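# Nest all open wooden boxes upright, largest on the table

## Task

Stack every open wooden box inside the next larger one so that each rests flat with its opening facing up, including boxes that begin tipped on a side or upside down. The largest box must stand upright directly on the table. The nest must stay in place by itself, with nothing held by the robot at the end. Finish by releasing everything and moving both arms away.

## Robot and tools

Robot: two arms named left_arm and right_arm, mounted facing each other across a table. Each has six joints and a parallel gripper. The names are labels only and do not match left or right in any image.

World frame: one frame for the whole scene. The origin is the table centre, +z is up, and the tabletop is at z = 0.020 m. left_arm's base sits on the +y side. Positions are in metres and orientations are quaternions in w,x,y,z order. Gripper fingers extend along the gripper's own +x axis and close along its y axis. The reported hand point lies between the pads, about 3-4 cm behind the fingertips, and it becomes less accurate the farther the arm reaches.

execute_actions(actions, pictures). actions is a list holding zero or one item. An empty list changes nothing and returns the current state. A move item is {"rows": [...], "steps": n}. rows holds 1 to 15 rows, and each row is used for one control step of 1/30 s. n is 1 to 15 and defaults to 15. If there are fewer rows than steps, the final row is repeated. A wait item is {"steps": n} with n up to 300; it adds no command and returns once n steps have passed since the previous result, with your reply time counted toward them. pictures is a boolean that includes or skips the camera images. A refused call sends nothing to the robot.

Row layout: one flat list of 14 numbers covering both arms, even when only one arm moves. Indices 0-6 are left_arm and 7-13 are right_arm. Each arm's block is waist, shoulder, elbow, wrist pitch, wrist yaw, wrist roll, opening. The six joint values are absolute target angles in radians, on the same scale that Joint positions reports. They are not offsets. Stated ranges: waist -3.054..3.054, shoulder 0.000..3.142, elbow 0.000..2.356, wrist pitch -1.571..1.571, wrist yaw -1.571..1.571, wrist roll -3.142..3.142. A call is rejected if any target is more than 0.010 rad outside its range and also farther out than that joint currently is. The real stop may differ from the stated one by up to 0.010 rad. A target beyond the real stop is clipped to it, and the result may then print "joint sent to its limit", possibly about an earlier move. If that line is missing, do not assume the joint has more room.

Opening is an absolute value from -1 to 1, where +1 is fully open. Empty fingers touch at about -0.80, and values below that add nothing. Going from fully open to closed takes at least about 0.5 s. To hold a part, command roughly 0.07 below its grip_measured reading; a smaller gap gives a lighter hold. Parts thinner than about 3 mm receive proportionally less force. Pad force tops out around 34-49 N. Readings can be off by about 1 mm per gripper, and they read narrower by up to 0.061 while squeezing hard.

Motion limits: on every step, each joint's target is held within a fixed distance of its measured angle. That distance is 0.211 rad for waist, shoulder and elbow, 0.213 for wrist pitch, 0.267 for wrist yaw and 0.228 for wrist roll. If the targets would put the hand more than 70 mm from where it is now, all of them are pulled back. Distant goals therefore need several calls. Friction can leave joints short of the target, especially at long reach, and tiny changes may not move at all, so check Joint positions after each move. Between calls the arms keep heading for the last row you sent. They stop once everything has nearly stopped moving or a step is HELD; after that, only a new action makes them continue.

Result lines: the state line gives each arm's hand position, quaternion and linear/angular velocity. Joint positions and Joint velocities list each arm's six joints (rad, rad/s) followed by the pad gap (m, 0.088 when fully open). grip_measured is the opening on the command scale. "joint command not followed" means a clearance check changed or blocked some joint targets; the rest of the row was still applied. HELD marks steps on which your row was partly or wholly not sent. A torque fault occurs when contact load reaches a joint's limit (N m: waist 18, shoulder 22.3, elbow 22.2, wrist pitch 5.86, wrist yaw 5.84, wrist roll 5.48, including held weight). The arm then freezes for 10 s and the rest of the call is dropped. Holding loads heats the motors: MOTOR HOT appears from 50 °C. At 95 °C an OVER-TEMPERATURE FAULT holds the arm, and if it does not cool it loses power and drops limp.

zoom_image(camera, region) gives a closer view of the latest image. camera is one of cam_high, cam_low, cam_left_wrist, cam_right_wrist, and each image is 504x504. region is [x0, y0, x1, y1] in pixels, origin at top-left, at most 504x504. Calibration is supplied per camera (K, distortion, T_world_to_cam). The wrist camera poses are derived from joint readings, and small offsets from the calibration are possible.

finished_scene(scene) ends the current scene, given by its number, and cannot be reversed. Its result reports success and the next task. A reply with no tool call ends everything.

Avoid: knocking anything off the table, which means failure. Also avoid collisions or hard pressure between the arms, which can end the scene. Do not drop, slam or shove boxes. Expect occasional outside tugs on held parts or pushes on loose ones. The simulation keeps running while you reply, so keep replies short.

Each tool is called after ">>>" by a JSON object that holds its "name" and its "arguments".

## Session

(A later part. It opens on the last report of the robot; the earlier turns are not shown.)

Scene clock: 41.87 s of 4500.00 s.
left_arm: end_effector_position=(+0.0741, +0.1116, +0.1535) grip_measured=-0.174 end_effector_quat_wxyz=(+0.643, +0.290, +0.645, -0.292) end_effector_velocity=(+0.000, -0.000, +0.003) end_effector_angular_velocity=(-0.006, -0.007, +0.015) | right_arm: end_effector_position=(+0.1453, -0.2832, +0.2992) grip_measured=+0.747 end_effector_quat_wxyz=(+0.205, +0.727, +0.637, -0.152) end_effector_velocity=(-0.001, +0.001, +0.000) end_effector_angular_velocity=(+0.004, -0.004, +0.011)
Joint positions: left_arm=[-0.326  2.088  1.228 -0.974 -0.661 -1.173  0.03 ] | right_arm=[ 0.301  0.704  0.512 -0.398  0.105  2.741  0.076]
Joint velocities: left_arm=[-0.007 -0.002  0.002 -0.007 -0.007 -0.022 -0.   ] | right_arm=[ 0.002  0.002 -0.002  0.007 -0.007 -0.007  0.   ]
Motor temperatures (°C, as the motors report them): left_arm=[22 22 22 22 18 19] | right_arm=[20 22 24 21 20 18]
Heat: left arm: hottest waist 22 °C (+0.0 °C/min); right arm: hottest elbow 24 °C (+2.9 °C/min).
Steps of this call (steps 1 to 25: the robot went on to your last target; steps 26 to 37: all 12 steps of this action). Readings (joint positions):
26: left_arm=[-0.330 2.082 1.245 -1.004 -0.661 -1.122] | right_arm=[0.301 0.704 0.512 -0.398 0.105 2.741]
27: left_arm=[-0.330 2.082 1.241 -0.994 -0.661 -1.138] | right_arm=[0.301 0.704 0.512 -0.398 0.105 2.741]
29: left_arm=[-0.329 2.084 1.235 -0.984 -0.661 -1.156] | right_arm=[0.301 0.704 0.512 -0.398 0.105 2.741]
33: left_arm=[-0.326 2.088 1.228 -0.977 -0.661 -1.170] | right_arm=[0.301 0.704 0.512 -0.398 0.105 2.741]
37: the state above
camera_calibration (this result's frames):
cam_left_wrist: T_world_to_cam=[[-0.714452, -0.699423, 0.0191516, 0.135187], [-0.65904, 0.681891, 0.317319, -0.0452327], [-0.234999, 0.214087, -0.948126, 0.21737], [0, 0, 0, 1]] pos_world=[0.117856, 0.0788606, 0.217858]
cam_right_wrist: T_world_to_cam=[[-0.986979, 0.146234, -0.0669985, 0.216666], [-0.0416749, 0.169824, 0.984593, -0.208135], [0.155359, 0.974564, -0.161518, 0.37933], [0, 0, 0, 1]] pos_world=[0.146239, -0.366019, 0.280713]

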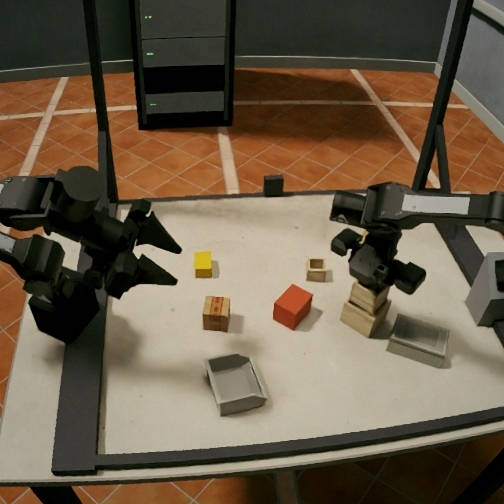

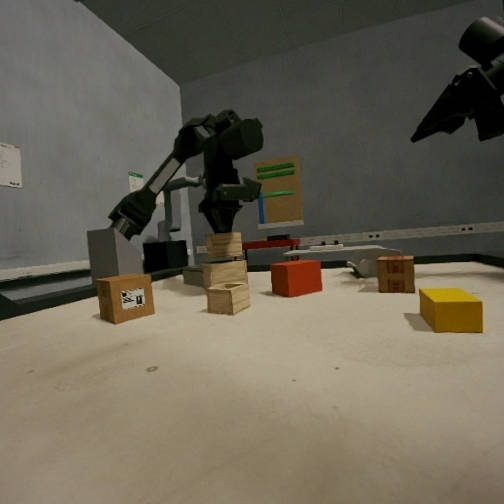

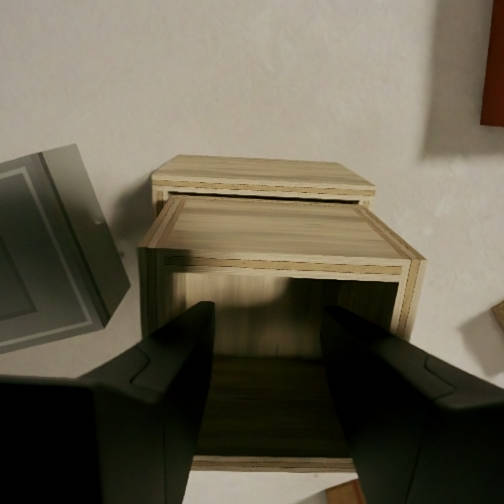

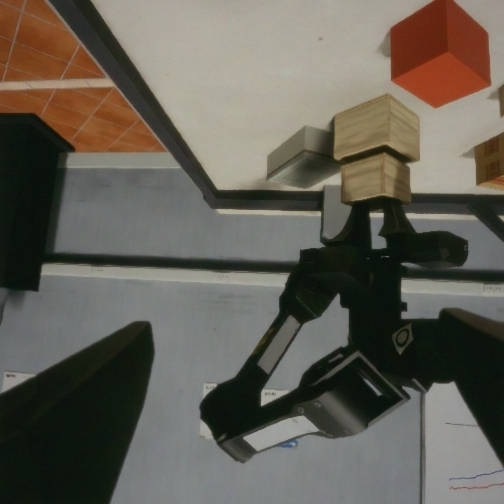

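>>> {"name": "execute_actions", "arguments": {"actions": [{"rows":[[-0.321,2.094,1.209,-0.954,-0.666,-1.165,-0.095,0.3,0.7,0.5,-0.4,0.11,2.74,0.75],[-0.316,2.094,1.196,-0.937,-0.667,-1.161,-0.095,0.3,0.7,0.5,-0.4,0.11,2.74,0.75]],"steps":12}]}}

>>> {"name": "zoom_image", "arguments": {"camera": "cam_left_wrist", "region": [130,140,430,280]}}

Scene clock: 43.10 s of 4500.00 s.
left_arm: end_effector_position=(+0.0734, +0.1140, +0.1462) grip_measured=-0.174 end_effector_quat_wxyz=(+0.643, +0.290, +0.646, -0.292) end_effector_velocity=(+0.004, +0.004, -0.000) end_effector_angular_velocity=(+0.008, -0.029, -0.011) | right_arm: end_effector_position=(+0.1453, -0.2832, +0.2992) grip_measured=+0.747 end_effector_quat_wxyz=(+0.205, +0.727, +0.637, -0.152) end_effector_velocity=(-0.001, -0.002, -0.006) end_effector_angular_velocity=(-0.023, +0.016, +0.004)
Joint positions: left_arm=[-0.316  2.09   1.202 -0.94  -0.663 -1.164  0.03 ] | right_arm=[ 0.301  0.704  0.512 -0.398  0.105  2.741  0.076]
Joint velocities: left_arm=[-0.002 -0.002 -0.007 -0.022 -0.022 -0.007  0.   ] | right_arm=[-0.007  0.002 -0.002 -0.022 -0.007  0.007 -0.   ]
Motor temperatures (°C, as the motors report them): left_arm=[22 22 22 22 18 19] | right_arm=[20 22 24 21 20 18]
Heat: left arm: hottest waist 22 °C (+0.0 °C/min); right arm: hottest elbow 24 °C (+2.8 °C/min).
Steps of this call (steps 1 to 15: the robot went on to your last target; steps 16 to 25: nothing new was sent; steps 26 to 37: all 12 steps of this action). Readings (joint positions):
26: left_arm=[-0.326 2.088 1.226 -0.970 -0.661 -1.175] | right_arm=[0.301 0.704 0.512 -0.398 0.105 2.741]
27: left_arm=[-0.325 2.088 1.221 -0.962 -0.662 -1.173] | right_arm=[0.301 0.704 0.512 -0.398 0.105 2.741]
29: left_arm=[-0.321 2.089 1.212 -0.951 -0.662 -1.168] | right_arm=[0.301 0.704 0.512 -0.398 0.105 2.741]
33: left_arm=[-0.316 2.090 1.202 -0.943 -0.662 -1.165] | right_arm=[0.301 0.704 0.512 -0.398 0.105 2.741]
37: the state above
camera_calibration (this result's frames):
cam_left_wrist: T_world_to_cam=[[-0.713473, -0.700439, 0.0184889, 0.136599], [-0.659836, 0.680524, 0.318596, -0.0449473], [-0.235739, 0.21511, -0.94771, 0.209649], [0, 0, 0, 1]] pos_world=[0.117224, 0.0811691, 0.210481]
cam_right_wrist: T_world_to_cam=[[-0.986979, 0.146234, -0.0669985, 0.216666], [-0.0416749, 0.169824, 0.984593, -0.208135], [0.155359, 0.974564, -0.161518, 0.37933], [0, 0, 0, 1]] pos_world=[0.146239, -0.366019, 0.280713]

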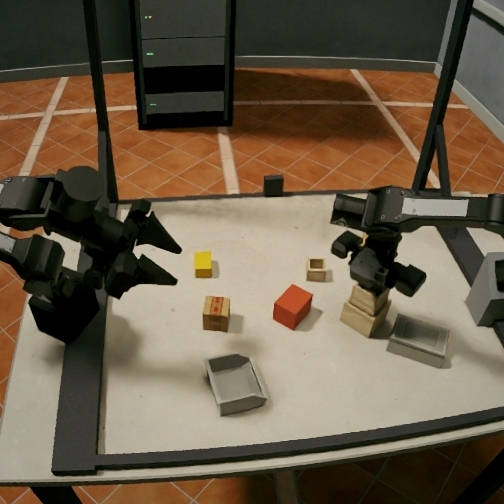

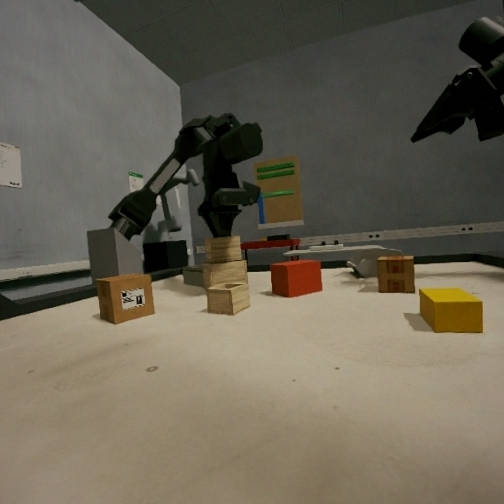

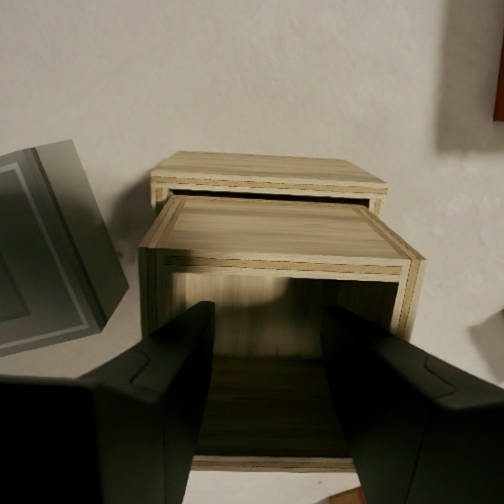

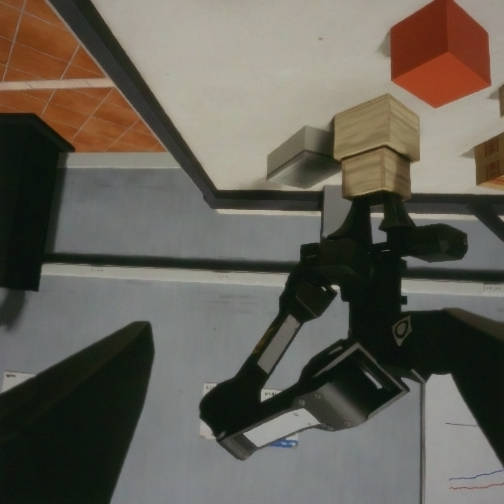

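Region (130, 140, 430, 280) of cam_left_wrist's 504x504 image, scaled by 1.680, with more detail than that image has; it fills the top 235 rows of this view, and the rest is white.

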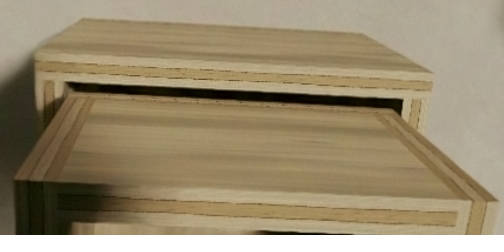

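>>> {"name": "execute_actions", "arguments": {"actions": [{"rows":[[-0.31,2.097,1.189,-0.923,-0.668,-1.154,-0.095,0.3,0.7,0.5,-0.4,0.11,2.74,0.75],[-0.305,2.1,1.182,-0.908,-0.67,-1.147,-0.095,0.3,0.7,0.5,-0.4,0.11,2.74,0.75],[-0.299,2.103,1.175,-0.894,-0.671,-1.14,-0.095,0.3,0.7,0.5,-0.4,0.11,2.74,0.75],[-0.293,2.106,1.168,-0.88,-0.672,-1.133,-0.095,0.3,0.7,0.5,-0.4,0.11,2.74,0.75],[-0.288,2.109,1.161,-0.865,-0.674,-1.126,-0.095,0.3,0.7,0.5,-0.4,0.11,2.74,0.75],[-0.282,2.112,1.154,-0.851,-0.675,-1.119,-0.095,0.3,0.7,0.5,-0.4,0.11,2.74,0.75],[-0.276,2.115,1.147,-0.836,-0.677,-1.112,-0.095,0.3,0.7,0.5,-0.4,0.11,2.74,0.75],[-0.271,2.118,1.14,-0.822,-0.678,-1.105,-0.095,0.3,0.7,0.5,-0.4,0.11,2.74,0.75]]}]}}

Scene clock: 45.10 s of 4500.00 s.
left_arm: end_effector_position=(+0.0731, +0.1148, +0.1213) grip_measured=-0.174 end_effector_quat_wxyz=(+0.643, +0.290, +0.646, -0.291) end_effector_velocity=(-0.002, -0.008, +0.001) end_effector_angular_velocity=(-0.034, +0.005, +0.017) | right_arm: end_effector_position=(+0.1453, -0.2832, +0.2992) grip_measured=+0.747 end_effector_quat_wxyz=(+0.205, +0.727, +0.637, -0.152) end_effector_velocity=(+0.001, -0.001, -0.002) end_effector_angular_velocity=(-0.011, -0.008, -0.003)
Joint positions: left_arm=[-0.271  2.114  1.146 -0.828 -0.674 -1.109  0.03 ] | right_arm=[ 0.301  0.704  0.512 -0.398  0.105  2.741  0.076]
Joint velocities: left_arm=[-0.002 -0.002  0.002  0.037 -0.007  0.007 -0.   ] | right_arm=[-0.002 -0.002 -0.002 -0.007  0.007 -0.007 -0.   ]
Motor temperatures (°C, as the motors report them): left_arm=[22 22 22 22 18 19] | right_arm=[20 22 24 21 20 18]
Heat: left arm: hottest waist 22 °C (+0.0 °C/min); right arm: hottest elbow 24 °C (+2.7 °C/min).
Steps of this call (steps 1 to 15: the robot went on to your last target; steps 16 to 45: nothing new was sent; steps 46 to 60: all 15 steps of this action). Readings (joint positions):
46: left_arm=[-0.316 2.090 1.201 -0.937 -0.663 -1.162] | right_arm=[0.301 0.704 0.512 -0.398 0.105 2.741]
47: left_arm=[-0.314 2.090 1.198 -0.931 -0.664 -1.159] | right_arm=[0.301 0.704 0.512 -0.398 0.105 2.741]
49: left_arm=[-0.308 2.092 1.190 -0.911 -0.666 -1.150] | right_arm=[0.301 0.704 0.512 -0.398 0.105 2.741]
53: left_arm=[-0.287 2.104 1.165 -0.863 -0.670 -1.126] | right_arm=[0.301 0.704 0.512 -0.398 0.105 2.741]
60: the state above
camera_calibration (this result's frames):
cam_left_wrist: T_world_to_cam=[[-0.712958, -0.700999, 0.0170978, 0.137629], [-0.660494, 0.67955, 0.319309, -0.0376774], [-0.235454, 0.216361, -0.947496, 0.18561], [0, 0, 0, 1]] pos_world=[0.11694, 0.0819225, 0.185542]
cam_right_wrist: T_world_to_cam=[[-0.986979, 0.146234, -0.0669985, 0.216666], [-0.0416749, 0.169824, 0.984593, -0.208135], [0.155359, 0.974564, -0.161518, 0.37933], [0, 0, 0, 1]] pos_world=[0.146239, -0.366019, 0.280713]

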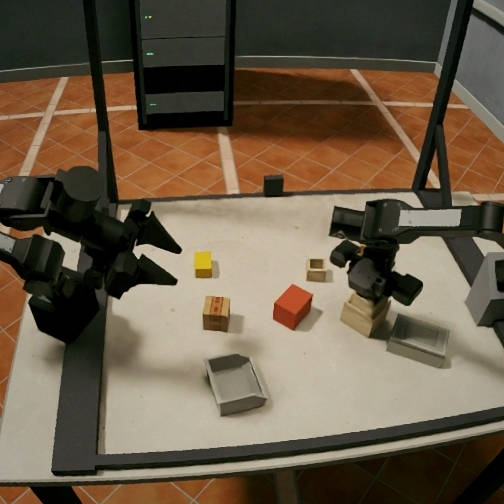

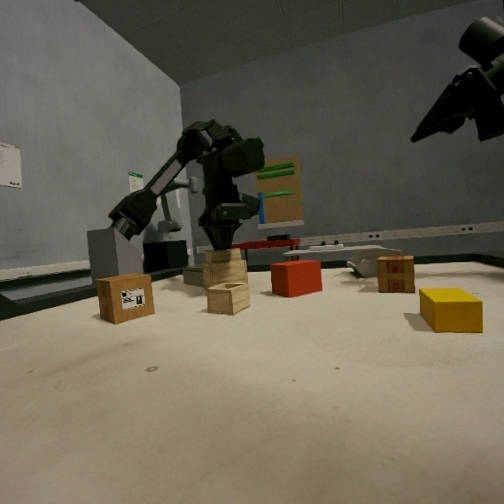

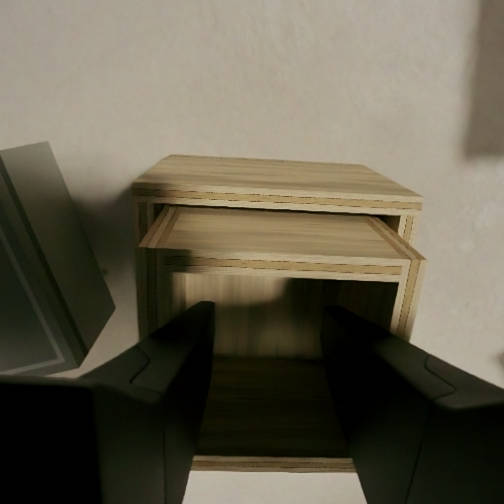

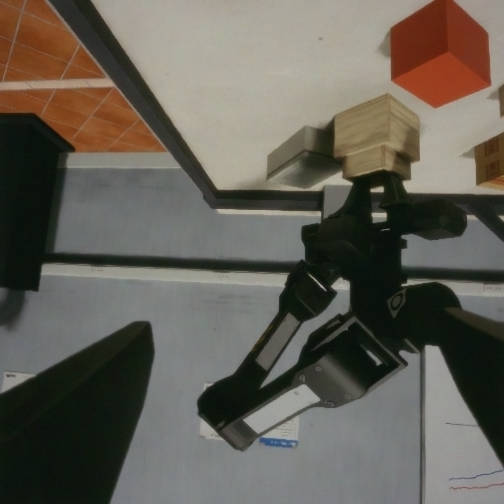

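>>> {"name": "execute_actions", "arguments": {"actions": [{"rows":[[-0.265,2.122,1.134,-0.808,-0.679,-1.098,-0.095,0.3,0.7,0.5,-0.4,0.11,2.74,0.75],[-0.26,2.126,1.129,-0.794,-0.68,-1.091,-0.095,0.3,0.7,0.5,-0.4,0.11,2.74,0.75],[-0.254,2.13,1.123,-0.78,-0.681,-1.084,-0.095,0.3,0.7,0.5,-0.4,0.11,2.74,0.75],[-0.248,2.134,1.117,-0.766,-0.682,-1.077,-0.095,0.3,0.7,0.5,-0.4,0.11,2.74,0.75],[-0.243,2.138,1.111,-0.752,-0.683,-1.07,-0.095,0.3,0.7,0.5,-0.4,0.11,2.74,0.75],[-0.237,2.142,1.106,-0.739,-0.684,-1.063,-0.095,0.3,0.7,0.5,-0.4,0.11,2.74,0.75],[-0.231,2.146,1.1,-0.725,-0.685,-1.056,-0.095,0.3,0.7,0.5,-0.4,0.11,2.74,0.75],[-0.225,2.15,1.094,-0.711,-0.686,-1.049,-0.095,0.3,0.7,0.5,-0.4,0.11,2.74,0.75]]}]}}

Scene clock: 46.27 s of 4500.00 s.
left_arm: end_effector_position=(+0.0726, +0.1159, +0.0967) grip_measured=-0.174 end_effector_quat_wxyz=(+0.643, +0.292, +0.646, -0.290) end_effector_velocity=(-0.002, -0.009, +0.001) end_effector_angular_velocity=(-0.041, +0.006, +0.038) | right_arm: end_effector_position=(+0.1453, -0.2832, +0.2992) grip_measured=+0.747 end_effector_quat_wxyz=(+0.205, +0.727, +0.637, -0.152) end_effector_velocity=(+0.001, +0.001, +0.003) end_effector_angular_velocity=(+0.014, +0.007, -0.003)
Joint positions: left_arm=[-0.225  2.145  1.1   -0.718 -0.682 -1.053  0.03 ] | right_arm=[ 0.301  0.704  0.512 -0.398  0.105  2.741  0.076]
Joint velocities: left_arm=[-0.002 -0.002 -0.002  0.051 -0.007 -0.007  0.   ] | right_arm=[-0.002 -0.002  0.002  0.007 -0.007  0.007 -0.   ]
Motor temperatures (°C, as the motors report them): left_arm=[23 22 22 22 18 19] | right_arm=[20 22 24 21 20 18]
Heat: left arm: hottest waist 23 °C (+1.3 °C/min); right arm: hottest elbow 24 °C (+2.6 °C/min).
Steps of this call (steps 1 to 15: the robot went on to your last target; steps 16 to 20: nothing new was sent; steps 21 to 35: all 15 steps of this action). Readings (joint positions):
21: left_arm=[-0.270 2.114 1.145 -0.822 -0.674 -1.106] | right_arm=[0.301 0.704 0.512 -0.398 0.105 2.741]
22: left_arm=[-0.269 2.115 1.143 -0.816 -0.675 -1.103] | right_arm=[0.301 0.704 0.512 -0.398 0.105 2.741]
24: left_arm=[-0.263 2.118 1.136 -0.797 -0.676 -1.094] | right_arm=[0.301 0.704 0.512 -0.398 0.105 2.741]
28: left_arm=[-0.242 2.133 1.115 -0.750 -0.679 -1.070] | right_arm=[0.301 0.704 0.512 -0.398 0.105 2.741]
35: the state above
camera_calibration (this result's frames):
cam_left_wrist: T_world_to_cam=[[-0.713398, -0.700593, 0.0152667, 0.138601], [-0.660022, 0.679087, 0.321266, -0.0310385], [-0.235444, 0.219114, -0.946866, 0.161606], [0, 0, 0, 1]] pos_world=[0.116441, 0.0827709, 0.160875]
cam_right_wrist: T_world_to_cam=[[-0.986979, 0.146234, -0.0669985, 0.216666], [-0.0416749, 0.169824, 0.984593, -0.208135], [0.155359, 0.974564, -0.161518, 0.37933], [0, 0, 0, 1]] pos_world=[0.146239, -0.366019, 0.280713]

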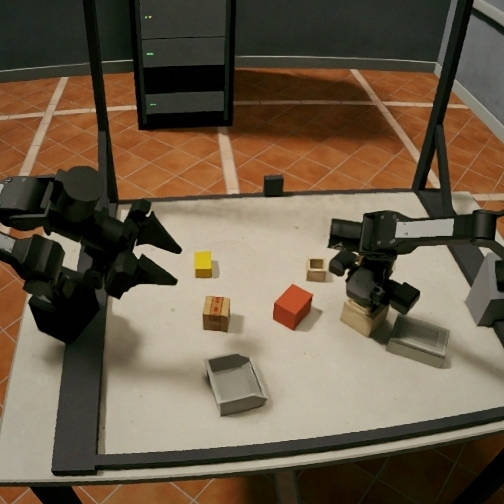

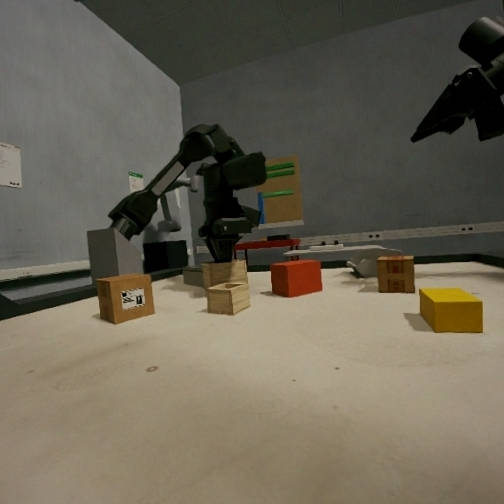

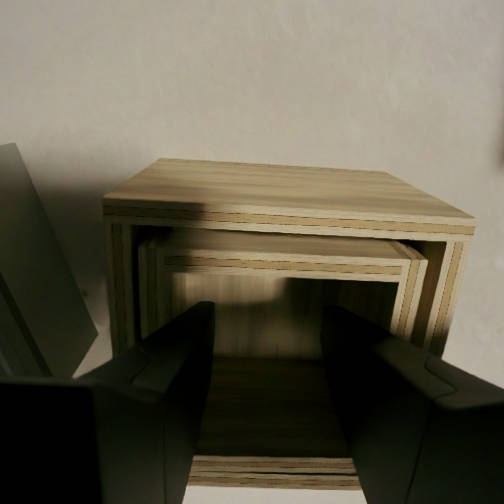

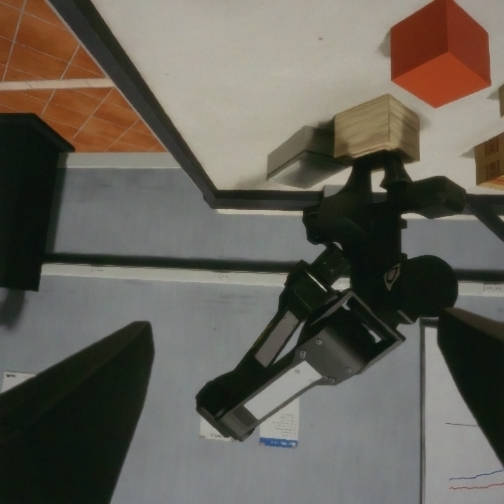

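>>> {"name": "execute_actions", "arguments": {"actions": [{"rows":[[-0.221,2.153,1.09,-0.702,-0.687,-1.045,-0.095,0.3,0.7,0.5,-0.4,0.11,2.74,0.75],[-0.221,2.153,1.09,-0.702,-0.687,-1.045,-0.095,0.3,0.7,0.5,-0.4,0.11,2.74,0.75],[-0.221,2.153,1.09,-0.702,-0.687,-1.045,-0.095,0.3,0.7,0.5,-0.4,0.11,2.74,0.75],[-0.221,2.153,1.09,-0.702,-0.687,-1.045,-0.095,0.3,0.7,0.5,-0.4,0.11,2.74,0.75],[-0.221,2.153,1.09,-0.702,-0.687,-1.045,-0.095,0.3,0.7,0.5,-0.4,0.11,2.74,0.75],[-0.221,2.153,1.09,-0.702,-0.687,-1.045,-0.6,0.3,0.7,0.5,-0.4,0.11,2.74,0.75]],"steps":12}], "pictures": false}}

>>> {"name": "execute_actions", "arguments": {"actions": [{"rows":[[-0.243,2.132,1.12,-0.75,-0.68,-1.07,-0.6,0.3,0.7,0.5,-0.4,0.11,2.74,0.75],[-0.26,2.12,1.137,-0.79,-0.678,-1.09,-0.6,0.3,0.7,0.5,-0.4,0.11,2.74,0.75],[-0.276,2.11,1.154,-0.83,-0.674,-1.11,-0.6,0.3,0.7,0.5,-0.4,0.11,2.74,0.75],[-0.29,2.1,1.172,-0.87,-0.67,-1.13,-0.6,0.3,0.7,0.5,-0.4,0.11,2.74,0.75],[-0.306,2.093,1.19,-0.905,-0.667,-1.15,-0.6,0.3,0.7,0.5,-0.4,0.11,2.74,0.75],[-0.32,2.086,1.21,-0.94,-0.664,-1.165,-0.6,0.3,0.7,0.5,-0.4,0.11,2.74,0.75],[-0.335,2.08,1.24,-0.99,-0.661,-1.18,-0.6,0.3,0.7,0.5,-0.4,0.11,2.74,0.75]],"steps":12}]}}

>>> {"name": "execute_actions", "arguments": {"actions": [{"rows":[[-0.36,2.12,1.3,-1.0,-0.655,-1.1,-0.7,0.3,0.7,0.5,-0.4,0.11,2.74,0.75],[-0.38,2.16,1.35,-1.01,-0.65,-1.05,-0.7,0.3,0.7,0.5,-0.4,0.11,2.74,0.75],[-0.4,2.2,1.4,-1.02,-0.65,-1.0,-0.7,0.3,0.7,0.5,-0.4,0.11,2.74,0.75],[-0.42,2.24,1.45,-1.03,-0.645,-0.95,-0.7,0.3,0.7,0.5,-0.4,0.11,2.74,0.75],[-0.43,2.28,1.5,-1.04,-0.64,-0.9,-0.7,0.3,0.7,0.5,-0.4,0.11,2.74,0.75],[-0.44,2.32,1.55,-1.05,-0.64,-0.85,-0.7,0.3,0.7,0.5,-0.4,0.11,2.74,0.75],[-0.45,2.36,1.6,-1.06,-0.635,-0.8,-0.7,0.3,0.7,0.5,-0.4,0.11,2.74,0.75],[-0.46,2.4,1.65,-1.07,-0.63,-0.75,-0.7,0.3,0.7,0.5,-0.4,0.11,2.74,0.75],[-0.465,2.45,1.7,-1.08,-0.63,-0.7,-0.7,0.3,0.7,0.5,-0.4,0.11,2.74,0.75],[-0.47,2.5,1.75,-1.09,-0.625,-0.65,-0.7,0.3,0.7,0.5,-0.4,0.11,2.74,0.75],[-0.474,2.55,1.8,-1.1,-0.62,-0.62,-0.7,0.3,0.7,0.5,-0.4,0.11,2.74,0.75],[-0.474,2.6,1.85,-1.11,-0.616,-0.62,-0.7,0.3,0.7,0.5,-0.4,0.11,2.74,0.75],[-0.474,2.65,1.89,-1.113,-0.616,-0.62,-0.7,0.3,0.7,0.5,-0.4,0.11,2.74,0.75],[-0.474,2.7,1.918,-1.113,-0.616,-0.62,-0.7,0.3,0.7,0.5,-0.4,0.11,2.74,0.75],[-0.474,2.74,1.918,-1.113,-0.616,-0.62,-0.7,0.3,0.7,0.5,-0.4,0.11,2.74,0.75]]}], "pictures": false}}

>>> {"name": "execute_actions", "arguments": {"actions": [{"steps":15}]}}

Scene clock: 48.30 s of 4500.00 s.
left_arm: end_effector_position=(+0.0723, +0.1155, +0.0947) grip_measured=-0.543 end_effector_quat_wxyz=(+0.643, +0.291, +0.646, -0.291) end_effector_velocity=(-0.000, +0.004, +0.003) end_effector_angular_velocity=(+0.010, +0.003, +0.006) | right_arm: end_effector_position=(+0.1453, -0.2832, +0.2992) grip_measured=+0.747 end_effector_quat_wxyz=(+0.205, +0.727, +0.637, -0.152) end_effector_velocity=(+0.001, -0.001, -0.002) end_effector_angular_velocity=(-0.011, -0.008, -0.003)
Joint positions: left_arm=[-0.221  2.148  1.095 -0.705 -0.683 -1.047  0.012] | right_arm=[ 0.301  0.704  0.512 -0.398  0.105  2.741  0.076]
Joint velocities: left_arm=[-0.007 -0.007 -0.002 -0.022  0.007 -0.022 -0.027] | right_arm=[-0.002 -0.002 -0.002 -0.007  0.007 -0.007 -0.   ]
Motor temperatures (°C, as the motors report them): left_arm=[23 22 22 22 18 19] | right_arm=[20 22 24 22 20 18]
Heat: left arm: hottest waist 23 °C (+1.2 °C/min); right arm: hottest elbow 24 °C (+2.5 °C/min).
Steps of this call (steps 1 to 15: the robot went on to your last target; steps 16 to 49: nothing new was sent; steps 50 to 61: all 12 steps of this action). Readings (joint positions):
50: left_arm=[-0.225 2.145 1.099 -0.712 -0.682 -1.051] | right_arm=[0.301 0.704 0.512 -0.398 0.105 2.741]
51: left_arm=[-0.224 2.145 1.098 -0.710 -0.682 -1.049] | right_arm=[0.301 0.704 0.512 -0.398 0.105 2.741]
53: left_arm=[-0.222 2.147 1.097 -0.707 -0.683 -1.048] | right_arm=[0.301 0.704 0.512 -0.398 0.105 2.741]
57: left_arm=[-0.221 2.148 1.095 -0.705 -0.683 -1.048] | right_arm=[0.301 0.704 0.512 -0.398 0.105 2.741]
61: the state above

Scene clock: 48.70 s of 4500.00 s.
left_arm: end_effector_position=(+0.0739, +0.1094, +0.1553) grip_measured=-0.596 end_effector_quat_wxyz=(+0.646, +0.286, +0.643, -0.296) end_effector_velocity=(+0.013, -0.000, +0.045) end_effector_angular_velocity=(+0.009, +0.006, +0.027) | right_arm: end_effector_position=(+0.1453, -0.2832, +0.2992) grip_measured=+0.747 end_effector_quat_wxyz=(+0.205, +0.727, +0.637, -0.152) end_effector_velocity=(+0.001, -0.001, -0.002) end_effector_angular_velocity=(-0.009, +0.005, -0.010)
Joint positions: left_arm=[-0.33   2.085  1.229 -0.966 -0.667 -1.169  0.01 ] | right_arm=[ 0.301  0.704  0.512 -0.398  0.105  2.741  0.076]
Joint velocities: left_arm=[-0.051 -0.061  0.105 -0.212  0.022 -0.095 -0.001] | right_arm=[-0.002 -0.002 -0.002 -0.007  0.007  0.007 -0.   ]
Motor temperatures (°C, as the motors report them): left_arm=[23 22 22 22 18 19] | right_arm=[20 22 24 22 20 18]
Heat: left arm: hottest waist 23 °C (+1.2 °C/min); right arm: hottest elbow 24 °C (+2.5 °C/min).
Steps of this call (steps 1 to 12: all 12 steps of this action). Readings (joint positions):
1: left_arm=[-0.222 2.148 1.097 -0.709 -0.683 -1.049] | right_arm=[0.301 0.704 0.512 -0.398 0.105 2.741]
2: left_arm=[-0.225 2.147 1.102 -0.727 -0.683 -1.057] | right_arm=[0.301 0.704 0.512 -0.398 0.105 2.741]
4: left_arm=[-0.243 2.140 1.119 -0.784 -0.682 -1.085] | right_arm=[0.301 0.704 0.512 -0.398 0.105 2.741]
8: left_arm=[-0.301 2.108 1.187 -0.913 -0.670 -1.146] | right_arm=[0.301 0.704 0.512 -0.398 0.105 2.741]
12: the state above
camera_calibration (this result's frames):
cam_left_wrist: T_world_to_cam=[[-0.714142, -0.699443, 0.0279275, 0.132071], [-0.659747, 0.685874, 0.307102, -0.0431948], [-0.233955, 0.200889, -0.951267, 0.221344], [0, 0, 0, 1]] pos_world=[0.117604, 0.0775366, 0.220134]
cam_right_wrist: T_world_to_cam=[[-0.986979, 0.146234, -0.0669985, 0.216666], [-0.0416749, 0.169824, 0.984593, -0.208135], [0.155359, 0.974564, -0.161518, 0.37933], [0, 0, 0, 1]] pos_world=[0.146239, -0.366019, 0.280713]

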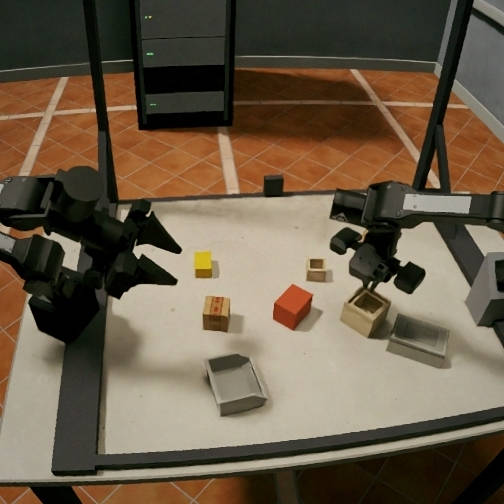

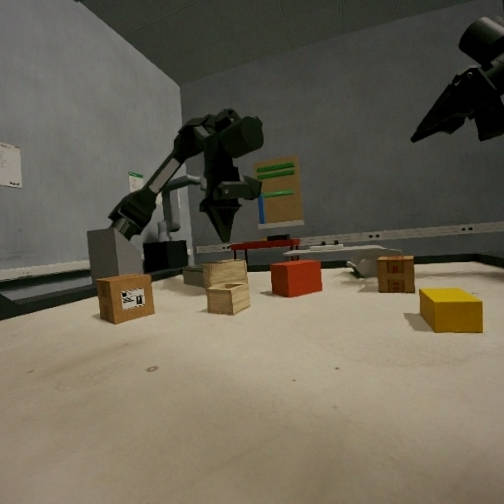

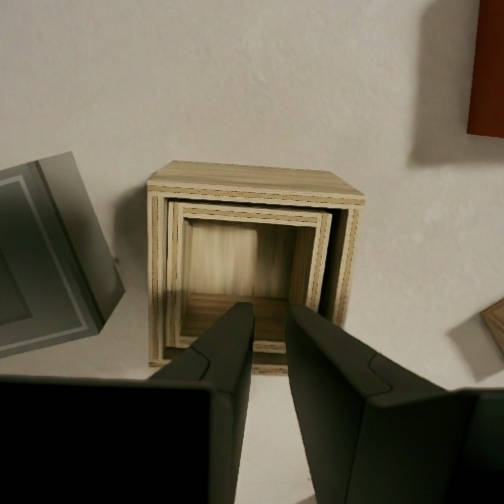

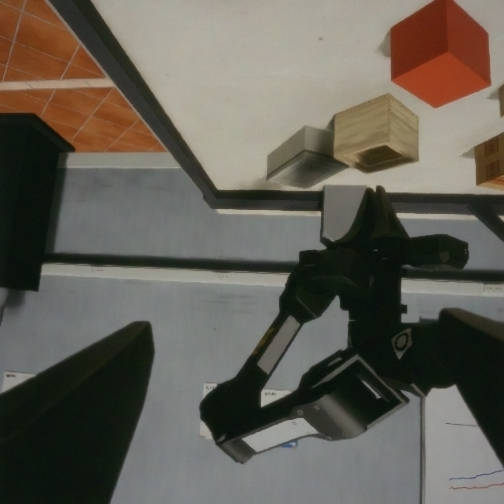

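Scene clock: 49.20 s of 4500.00 s.
left_arm: end_effector_position=(-0.0500, +0.0290, +0.1617) grip_measured=-0.696 end_effector_quat_wxyz=(+0.526, +0.453, +0.514, -0.504) end_effector_velocity=(-0.276, -0.037, -0.252) end_effector_angular_velocity=(+0.252, -0.200, -0.586) | right_arm: end_effector_position=(+0.1453, -0.2832, +0.2992) grip_measured=+0.747 end_effector_quat_wxyz=(+0.205, +0.727, +0.637, -0.152) end_effector_velocity=(-0.003, -0.002, -0.004) end_effector_angular_velocity=(-0.018, +0.001, +0.018)
Joint positions: left_arm=[-0.47   2.595  1.838 -1.094 -0.625 -0.654  0.005] | right_arm=[ 0.301  0.704  0.512 -0.398  0.105  2.741  0.076]
Joint velocities: left_arm=[-0.037  1.346  0.95  -0.022  0.022  0.315 -0.   ] | right_arm=[ 0.002 -0.002 -0.002 -0.022 -0.007 -0.007 -0.   ]
Motor temperatures (°C, as the motors report them): left_arm=[23 22 22 22 18 19] | right_arm=[20 22 24 22 20 18]
Heat: left arm: hottest waist 23 °C (+1.2 °C/min); right arm: hottest elbow 24 °C (+2.4 °C/min).
Steps of this call (steps 1 to 15: all 15 steps of this action). Readings (joint positions):
1: left_arm=[-0.331 2.087 1.238 -0.978 -0.666 -1.160] | right_arm=[0.301 0.704 0.512 -0.398 0.105 2.741]
2: left_arm=[-0.335 2.098 1.256 -0.991 -0.664 -1.135] | right_arm=[0.301 0.704 0.512 -0.398 0.105 2.741]
4: left_arm=[-0.357 2.147 1.324 -1.004 -0.659 -1.064] | right_arm=[0.301 0.704 0.512 -0.398 0.105 2.741]
8: left_arm=[-0.421 2.285 1.509 -1.040 -0.645 -0.885] | right_arm=[0.301 0.704 0.512 -0.398 0.105 2.741]
15: the state above

Scene clock: 49.70 s of 4500.00 s.
left_arm: end_effector_position=(-0.0766, +0.0376, +0.1265) grip_measured=-0.697 end_effector_quat_wxyz=(+0.499, +0.499, +0.500, -0.501) end_effector_velocity=(+0.001, -0.000, -0.001) end_effector_angular_velocity=(-0.004, -0.005, +0.025) | right_arm: end_effector_position=(+0.1453, -0.2832, +0.2992) grip_measured=+0.747 end_effector_quat_wxyz=(+0.205, +0.727, +0.637, -0.152) end_effector_velocity=(-0.002, -0.002, -0.002) end_effector_angular_velocity=(-0.013, +0.013, +0.005)
Joint positions: left_arm=[-0.47   2.739  1.911 -1.111 -0.617 -0.623  0.005] | right_arm=[ 0.301  0.704  0.512 -0.398  0.105  2.741  0.076]
Joint velocities: left_arm=[ 0.002 -0.002 -0.007  0.007 -0.007 -0.022 -0.   ] | right_arm=[-0.002 -0.002  0.002 -0.022 -0.007  0.007  0.   ]
Motor temperatures (°C, as the motors report them): left_arm=[23 22 22 22 18 19] | right_arm=[20 22 24 22 20 18]
Heat: left arm: hottest waist 23 °C (+1.2 °C/min); right arm: hottest elbow 24 °C (+2.4 °C/min).
Steps of this call (steps 1 to 15: the robot went on to your last target). Readings (joint positions):
1: left_arm=[-0.470 2.633 1.863 -1.096 -0.624 -0.645] | right_arm=[0.301 0.704 0.512 -0.398 0.105 2.741]
2: left_arm=[-0.470 2.665 1.877 -1.099 -0.622 -0.639] | right_arm=[0.301 0.704 0.512 -0.398 0.105 2.741]
4: left_arm=[-0.470 2.710 1.884 -1.108 -0.619 -0.631] | right_arm=[0.301 0.704 0.512 -0.398 0.105 2.741]
8: left_arm=[-0.470 2.739 1.892 -1.111 -0.617 -0.624] | right_arm=[0.301 0.704 0.512 -0.398 0.105 2.741]
15: the state above
camera_calibration (this result's frames):
cam_left_wrist: T_world_to_cam=[[-0.998504, -0.0517152, 0.0177834, -0.0697109], [-0.043504, 0.948187, 0.314719, -0.0480942], [-0.0331378, 0.313474, -0.949018, 0.184083], [0, 0, 0, 1]] pos_world=[-0.0655987, -0.015708, 0.191074]
cam_right_wrist: T_world_to_cam=[[-0.986979, 0.146234, -0.0669985, 0.216666], [-0.0416749, 0.169824, 0.984593, -0.208135], [0.155359, 0.974564, -0.161518, 0.37933], [0, 0, 0, 1]] pos_world=[0.146239, -0.366019, 0.280713]

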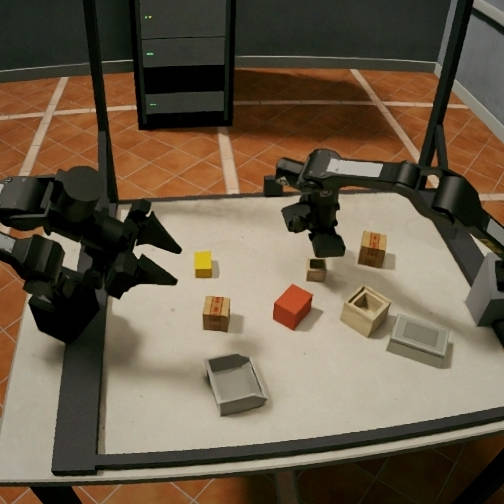

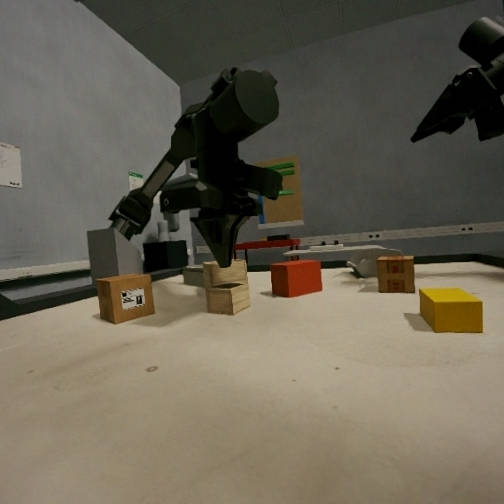

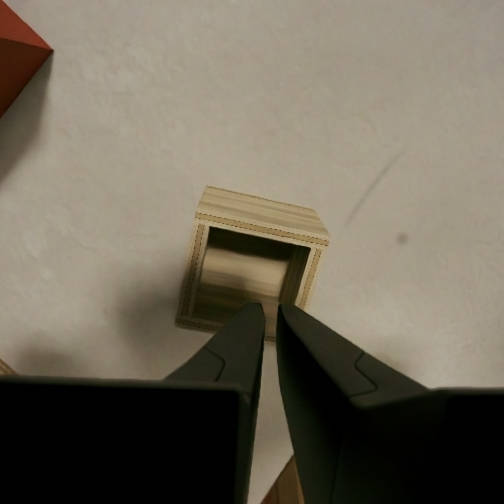

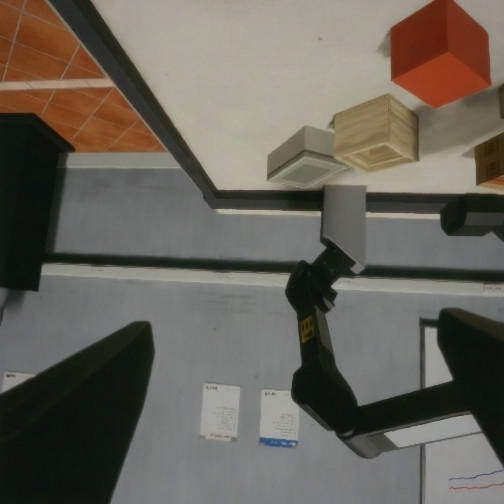

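>>> {"name": "execute_actions", "arguments": {"actions": [{"rows":[[-0.46,2.737,1.885,-1.08,-0.624,-0.5,-0.75,0.3,0.7,0.5,-0.4,0.11,2.74,0.75],[-0.45,2.737,1.863,-1.052,-0.628,-0.45,-0.75,0.3,0.7,0.5,-0.4,0.11,2.74,0.75],[-0.439,2.737,1.842,-1.025,-0.632,-0.427,-0.75,0.3,0.7,0.5,-0.4,0.11,2.74,0.75]],"steps":14}]}}

Scene clock: 51.10 s of 4500.00 s.
left_arm: end_effector_position=(-0.0719, +0.0382, +0.1051) grip_measured=-0.746 end_effector_quat_wxyz=(+0.459, +0.537, +0.461, -0.537) end_effector_velocity=(+0.004, +0.004, -0.001) end_effector_angular_velocity=(+0.009, -0.014, -0.016) | right_arm: end_effector_position=(+0.1453, -0.2832, +0.2992) grip_measured=+0.747 end_effector_quat_wxyz=(+0.205, +0.727, +0.637, -0.152) end_effector_velocity=(-0.001, -0.000, -0.003) end_effector_angular_velocity=(-0.011, -0.001, +0.011)
Joint positions: left_arm=[-0.435  2.739  1.849 -1.029 -0.628 -0.432  0.002] | right_arm=[ 0.301  0.704  0.512 -0.398  0.105  2.741  0.076]
Joint velocities: left_arm=[ 0.002 -0.007 -0.017 -0.007 -0.007  0.007 -0.   ] | right_arm=[-0.002  0.002 -0.002 -0.007 -0.007 -0.007 -0.   ]
Motor temperatures (°C, as the motors report them): left_arm=[24 22 22 22 18 19] | right_arm=[20 22 24 22 20 18]
Heat: left arm: hottest waist 24 °C (+2.3 °C/min); right arm: hottest elbow 24 °C (+2.3 °C/min).
Steps of this call (steps 1 to 15: the robot went on to your last target; steps 16 to 28: nothing new was sent; steps 29 to 42: all 14 steps of this action). Readings (joint positions):
29: left_arm=[-0.470 2.739 1.910 -1.109 -0.617 -0.600] | right_arm=[0.301 0.704 0.512 -0.398 0.105 2.741]
30: left_arm=[-0.469 2.739 1.903 -1.097 -0.617 -0.562] | right_arm=[0.301 0.704 0.512 -0.398 0.105 2.741]
32: left_arm=[-0.460 2.739 1.882 -1.062 -0.622 -0.498] | right_arm=[0.301 0.704 0.512 -0.398 0.105 2.741]
36: left_arm=[-0.439 2.739 1.852 -1.039 -0.626 -0.447] | right_arm=[0.301 0.704 0.512 -0.398 0.105 2.741]
42: the state above
camera_calibration (this result's frames):
cam_left_wrist: T_world_to_cam=[[-0.994764, 0.100706, 0.017386, -0.0701549], [0.100995, 0.942725, 0.317914, -0.0314287], [0.0156258, 0.318005, -0.94796, 0.166892], [0, 0, 0, 1]] pos_world=[-0.0692213, -0.016379, 0.169418]
cam_right_wrist: T_world_to_cam=[[-0.986979, 0.146234, -0.0669985, 0.216666], [-0.0416749, 0.169824, 0.984593, -0.208135], [0.155359, 0.974564, -0.161518, 0.37933], [0, 0, 0, 1]] pos_world=[0.146239, -0.366019, 0.280713]

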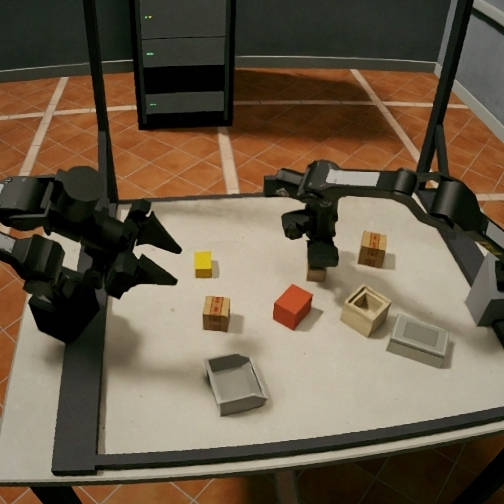

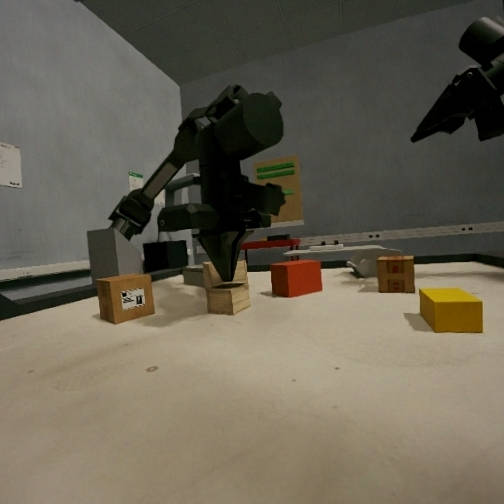

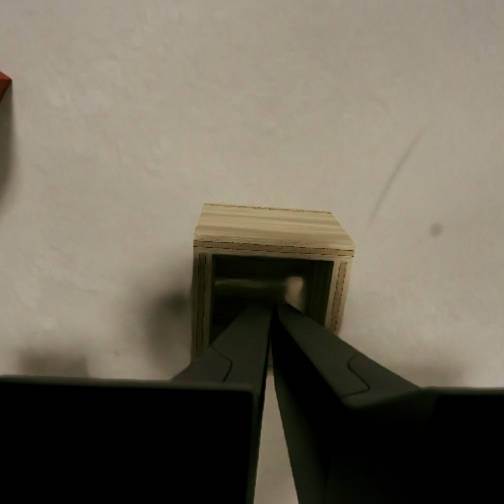

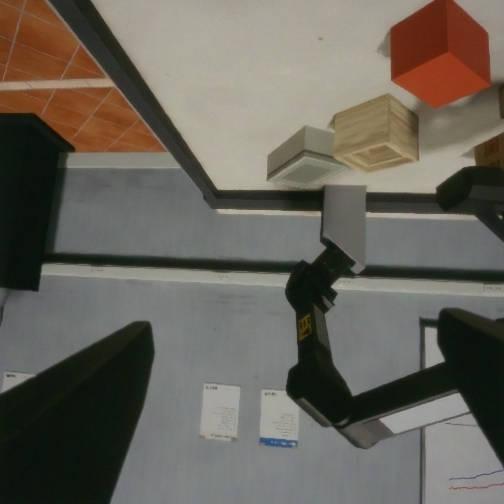

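>>> {"name": "execute_actions", "arguments": {"actions": [{"rows":[[-0.434,2.744,1.834,-1.009,-0.634,-0.42,-0.75,0.3,0.7,0.5,-0.4,0.11,2.74,0.75],[-0.428,2.749,1.826,-0.993,-0.636,-0.413,-0.75,0.3,0.7,0.5,-0.4,0.11,2.74,0.75],[-0.422,2.753,1.818,-0.977,-0.638,-0.406,-0.75,0.3,0.7,0.5,-0.4,0.11,2.74,0.75],[-0.416,2.757,1.81,-0.961,-0.64,-0.399,-0.75,0.3,0.7,0.5,-0.4,0.11,2.74,0.75],[-0.41,2.761,1.802,-0.946,-0.641,-0.392,-0.75,0.3,0.7,0.5,-0.4,0.11,2.74,0.75]],"steps":14}], "pictures": false}}

>>> {"name": "execute_actions", "arguments": {"actions": [{"rows":[[-0.41,2.761,1.802,-0.946,-0.641,-0.392,-0.6,0.3,0.7,0.5,-0.4,0.11,2.74,0.75],[-0.41,2.761,1.802,-0.946,-0.641,-0.392,-0.5,0.3,0.7,0.5,-0.4,0.11,2.74,0.75],[-0.41,2.761,1.802,-0.946,-0.641,-0.392,-0.4,0.3,0.7,0.5,-0.4,0.11,2.74,0.75]],"steps":12}]}}

Scene clock: 52.33 s of 4500.00 s.
left_arm: end_effector_position=(-0.0719, +0.0390, +0.0838) grip_measured=-0.747 end_effector_quat_wxyz=(+0.458, +0.538, +0.460, -0.538) end_effector_velocity=(+0.000, -0.002, +0.002) end_effector_angular_velocity=(-0.021, -0.015, -0.009) | right_arm: end_effector_position=(+0.1453, -0.2832, +0.2992) grip_measured=+0.747 end_effector_quat_wxyz=(+0.205, +0.727, +0.637, -0.152) end_effector_velocity=(-0.003, -0.001, -0.003) end_effector_angular_velocity=(-0.004, -0.007, +0.024)
Joint positions: left_arm=[-0.407  2.756  1.807 -0.951 -0.637 -0.395  0.002] | right_arm=[ 0.301  0.704  0.512 -0.398  0.105  2.741  0.076]
Joint velocities: left_arm=[-0.007 -0.002 -0.002  0.007 -0.022  0.007 -0.   ] | right_arm=[-0.007 -0.007 -0.007 -0.007 -0.022 -0.022 -0.   ]
Motor temperatures (°C, as the motors report them): left_arm=[24 23 22 22 18 19] | right_arm=[20 22 24 22 20 18]
Heat: left arm: hottest waist 24 °C (+2.3 °C/min); right arm: hottest elbow 24 °C (+2.3 °C/min).
Steps of this call (steps 1 to 15: the robot went on to your last target; steps 16 to 23: nothing new was sent; steps 24 to 37: all 14 steps of this action). Readings (joint positions):
24: left_arm=[-0.435 2.739 1.847 -1.025 -0.629 -0.428] | right_arm=[0.301 0.704 0.512 -0.398 0.105 2.741]
25: left_arm=[-0.435 2.739 1.844 -1.018 -0.629 -0.425] | right_arm=[0.301 0.704 0.512 -0.398 0.105 2.741]
27: left_arm=[-0.432 2.739 1.835 -0.996 -0.632 -0.416] | right_arm=[0.301 0.704 0.512 -0.398 0.105 2.741]
31: left_arm=[-0.415 2.749 1.816 -0.962 -0.636 -0.400] | right_arm=[0.301 0.704 0.512 -0.398 0.105 2.741]
37: the state above

Scene clock: 52.73 s of 4500.00 s.
left_arm: end_effector_position=(-0.0721, +0.0385, +0.0838) grip_measured=-0.415 end_effector_quat_wxyz=(+0.458, +0.537, +0.460, -0.538) end_effector_velocity=(+0.001, +0.002, -0.001) end_effector_angular_velocity=(+0.003, -0.011, -0.002) | right_arm: end_effector_position=(+0.1453, -0.2832, +0.2992) grip_measured=+0.747 end_effector_quat_wxyz=(+0.205, +0.727, +0.637, -0.152) end_effector_velocity=(-0.002, -0.000, +0.001) end_effector_angular_velocity=(-0.000, -0.003, +0.013)
Joint positions: left_arm=[-0.407  2.756  1.807 -0.948 -0.638 -0.394  0.019] | right_arm=[ 0.301  0.704  0.512 -0.398  0.105  2.741  0.076]
Joint velocities: left_arm=[-0.002  0.002 -0.002 -0.007 -0.007 -0.007  0.003] | right_arm=[ 0.002 -0.002  0.002 -0.007 -0.007 -0.007 -0.   ]
Motor temperatures (°C, as the motors report them): left_arm=[24 23 22 22 18 19] | right_arm=[20 21 24 22 20 18]
Heat: left arm: hottest waist 24 °C (+2.3 °C/min); right arm: hottest elbow 24 °C (+2.3 °C/min).
Steps of this call (steps 1 to 12: all 12 steps of this action). Readings (joint positions):
1: left_arm=[-0.407 2.756 1.807 -0.950 -0.637 -0.395] | right_arm=[0.301 0.704 0.512 -0.398 0.105 2.741]
2: left_arm=[-0.407 2.756 1.807 -0.949 -0.637 -0.395] | right_arm=[0.301 0.704 0.512 -0.398 0.105 2.741]
4: left_arm=[-0.407 2.756 1.807 -0.949 -0.637 -0.394] | right_arm=[0.301 0.704 0.512 -0.398 0.105 2.741]
8: left_arm=[-0.407 2.756 1.807 -0.949 -0.637 -0.394] | right_arm=[0.301 0.704 0.512 -0.398 0.105 2.741]
12: the state above
camera_calibration (this result's frames):
cam_left_wrist: T_world_to_cam=[[-0.99446, 0.103536, 0.0181479, -0.0700994], [0.103949, 0.943029, 0.316056, -0.0246107], [0.0156093, 0.316191, -0.948567, 0.146798], [0, 0, 0, 1]] pos_world=[-0.0694442, -0.0159499, 0.148298]
cam_right_wrist: T_world_to_cam=[[-0.986979, 0.146234, -0.0669985, 0.216666], [-0.0416749, 0.169824, 0.984593, -0.208135], [0.155359, 0.974564, -0.161518, 0.37933], [0, 0, 0, 1]] pos_world=[0.146239, -0.366019, 0.280713]

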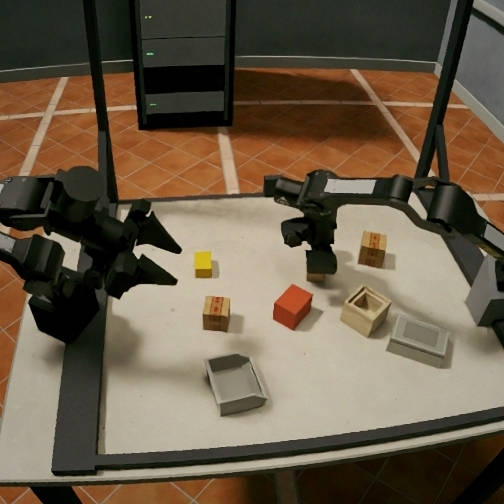

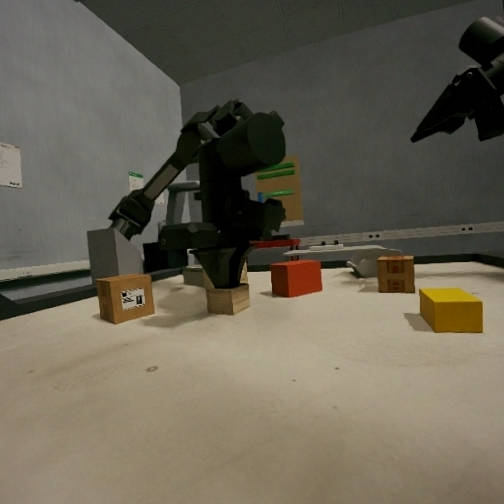

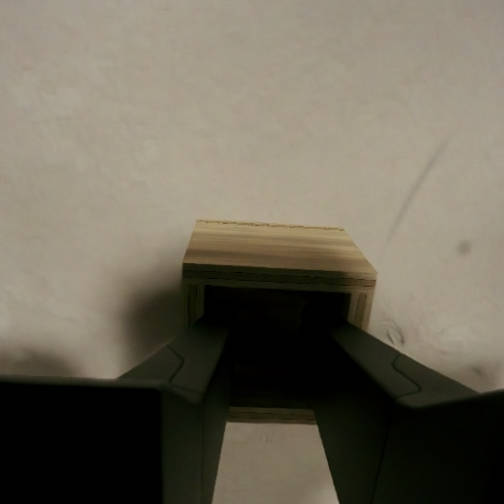

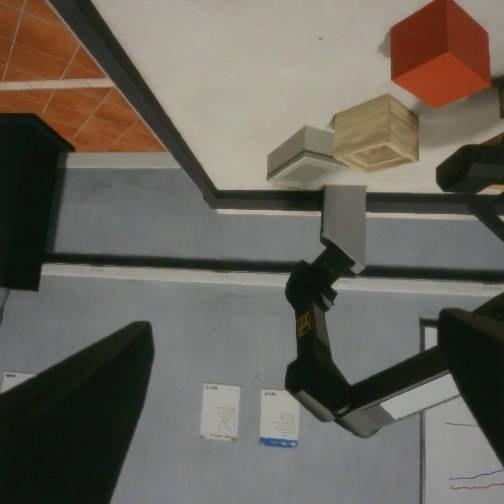

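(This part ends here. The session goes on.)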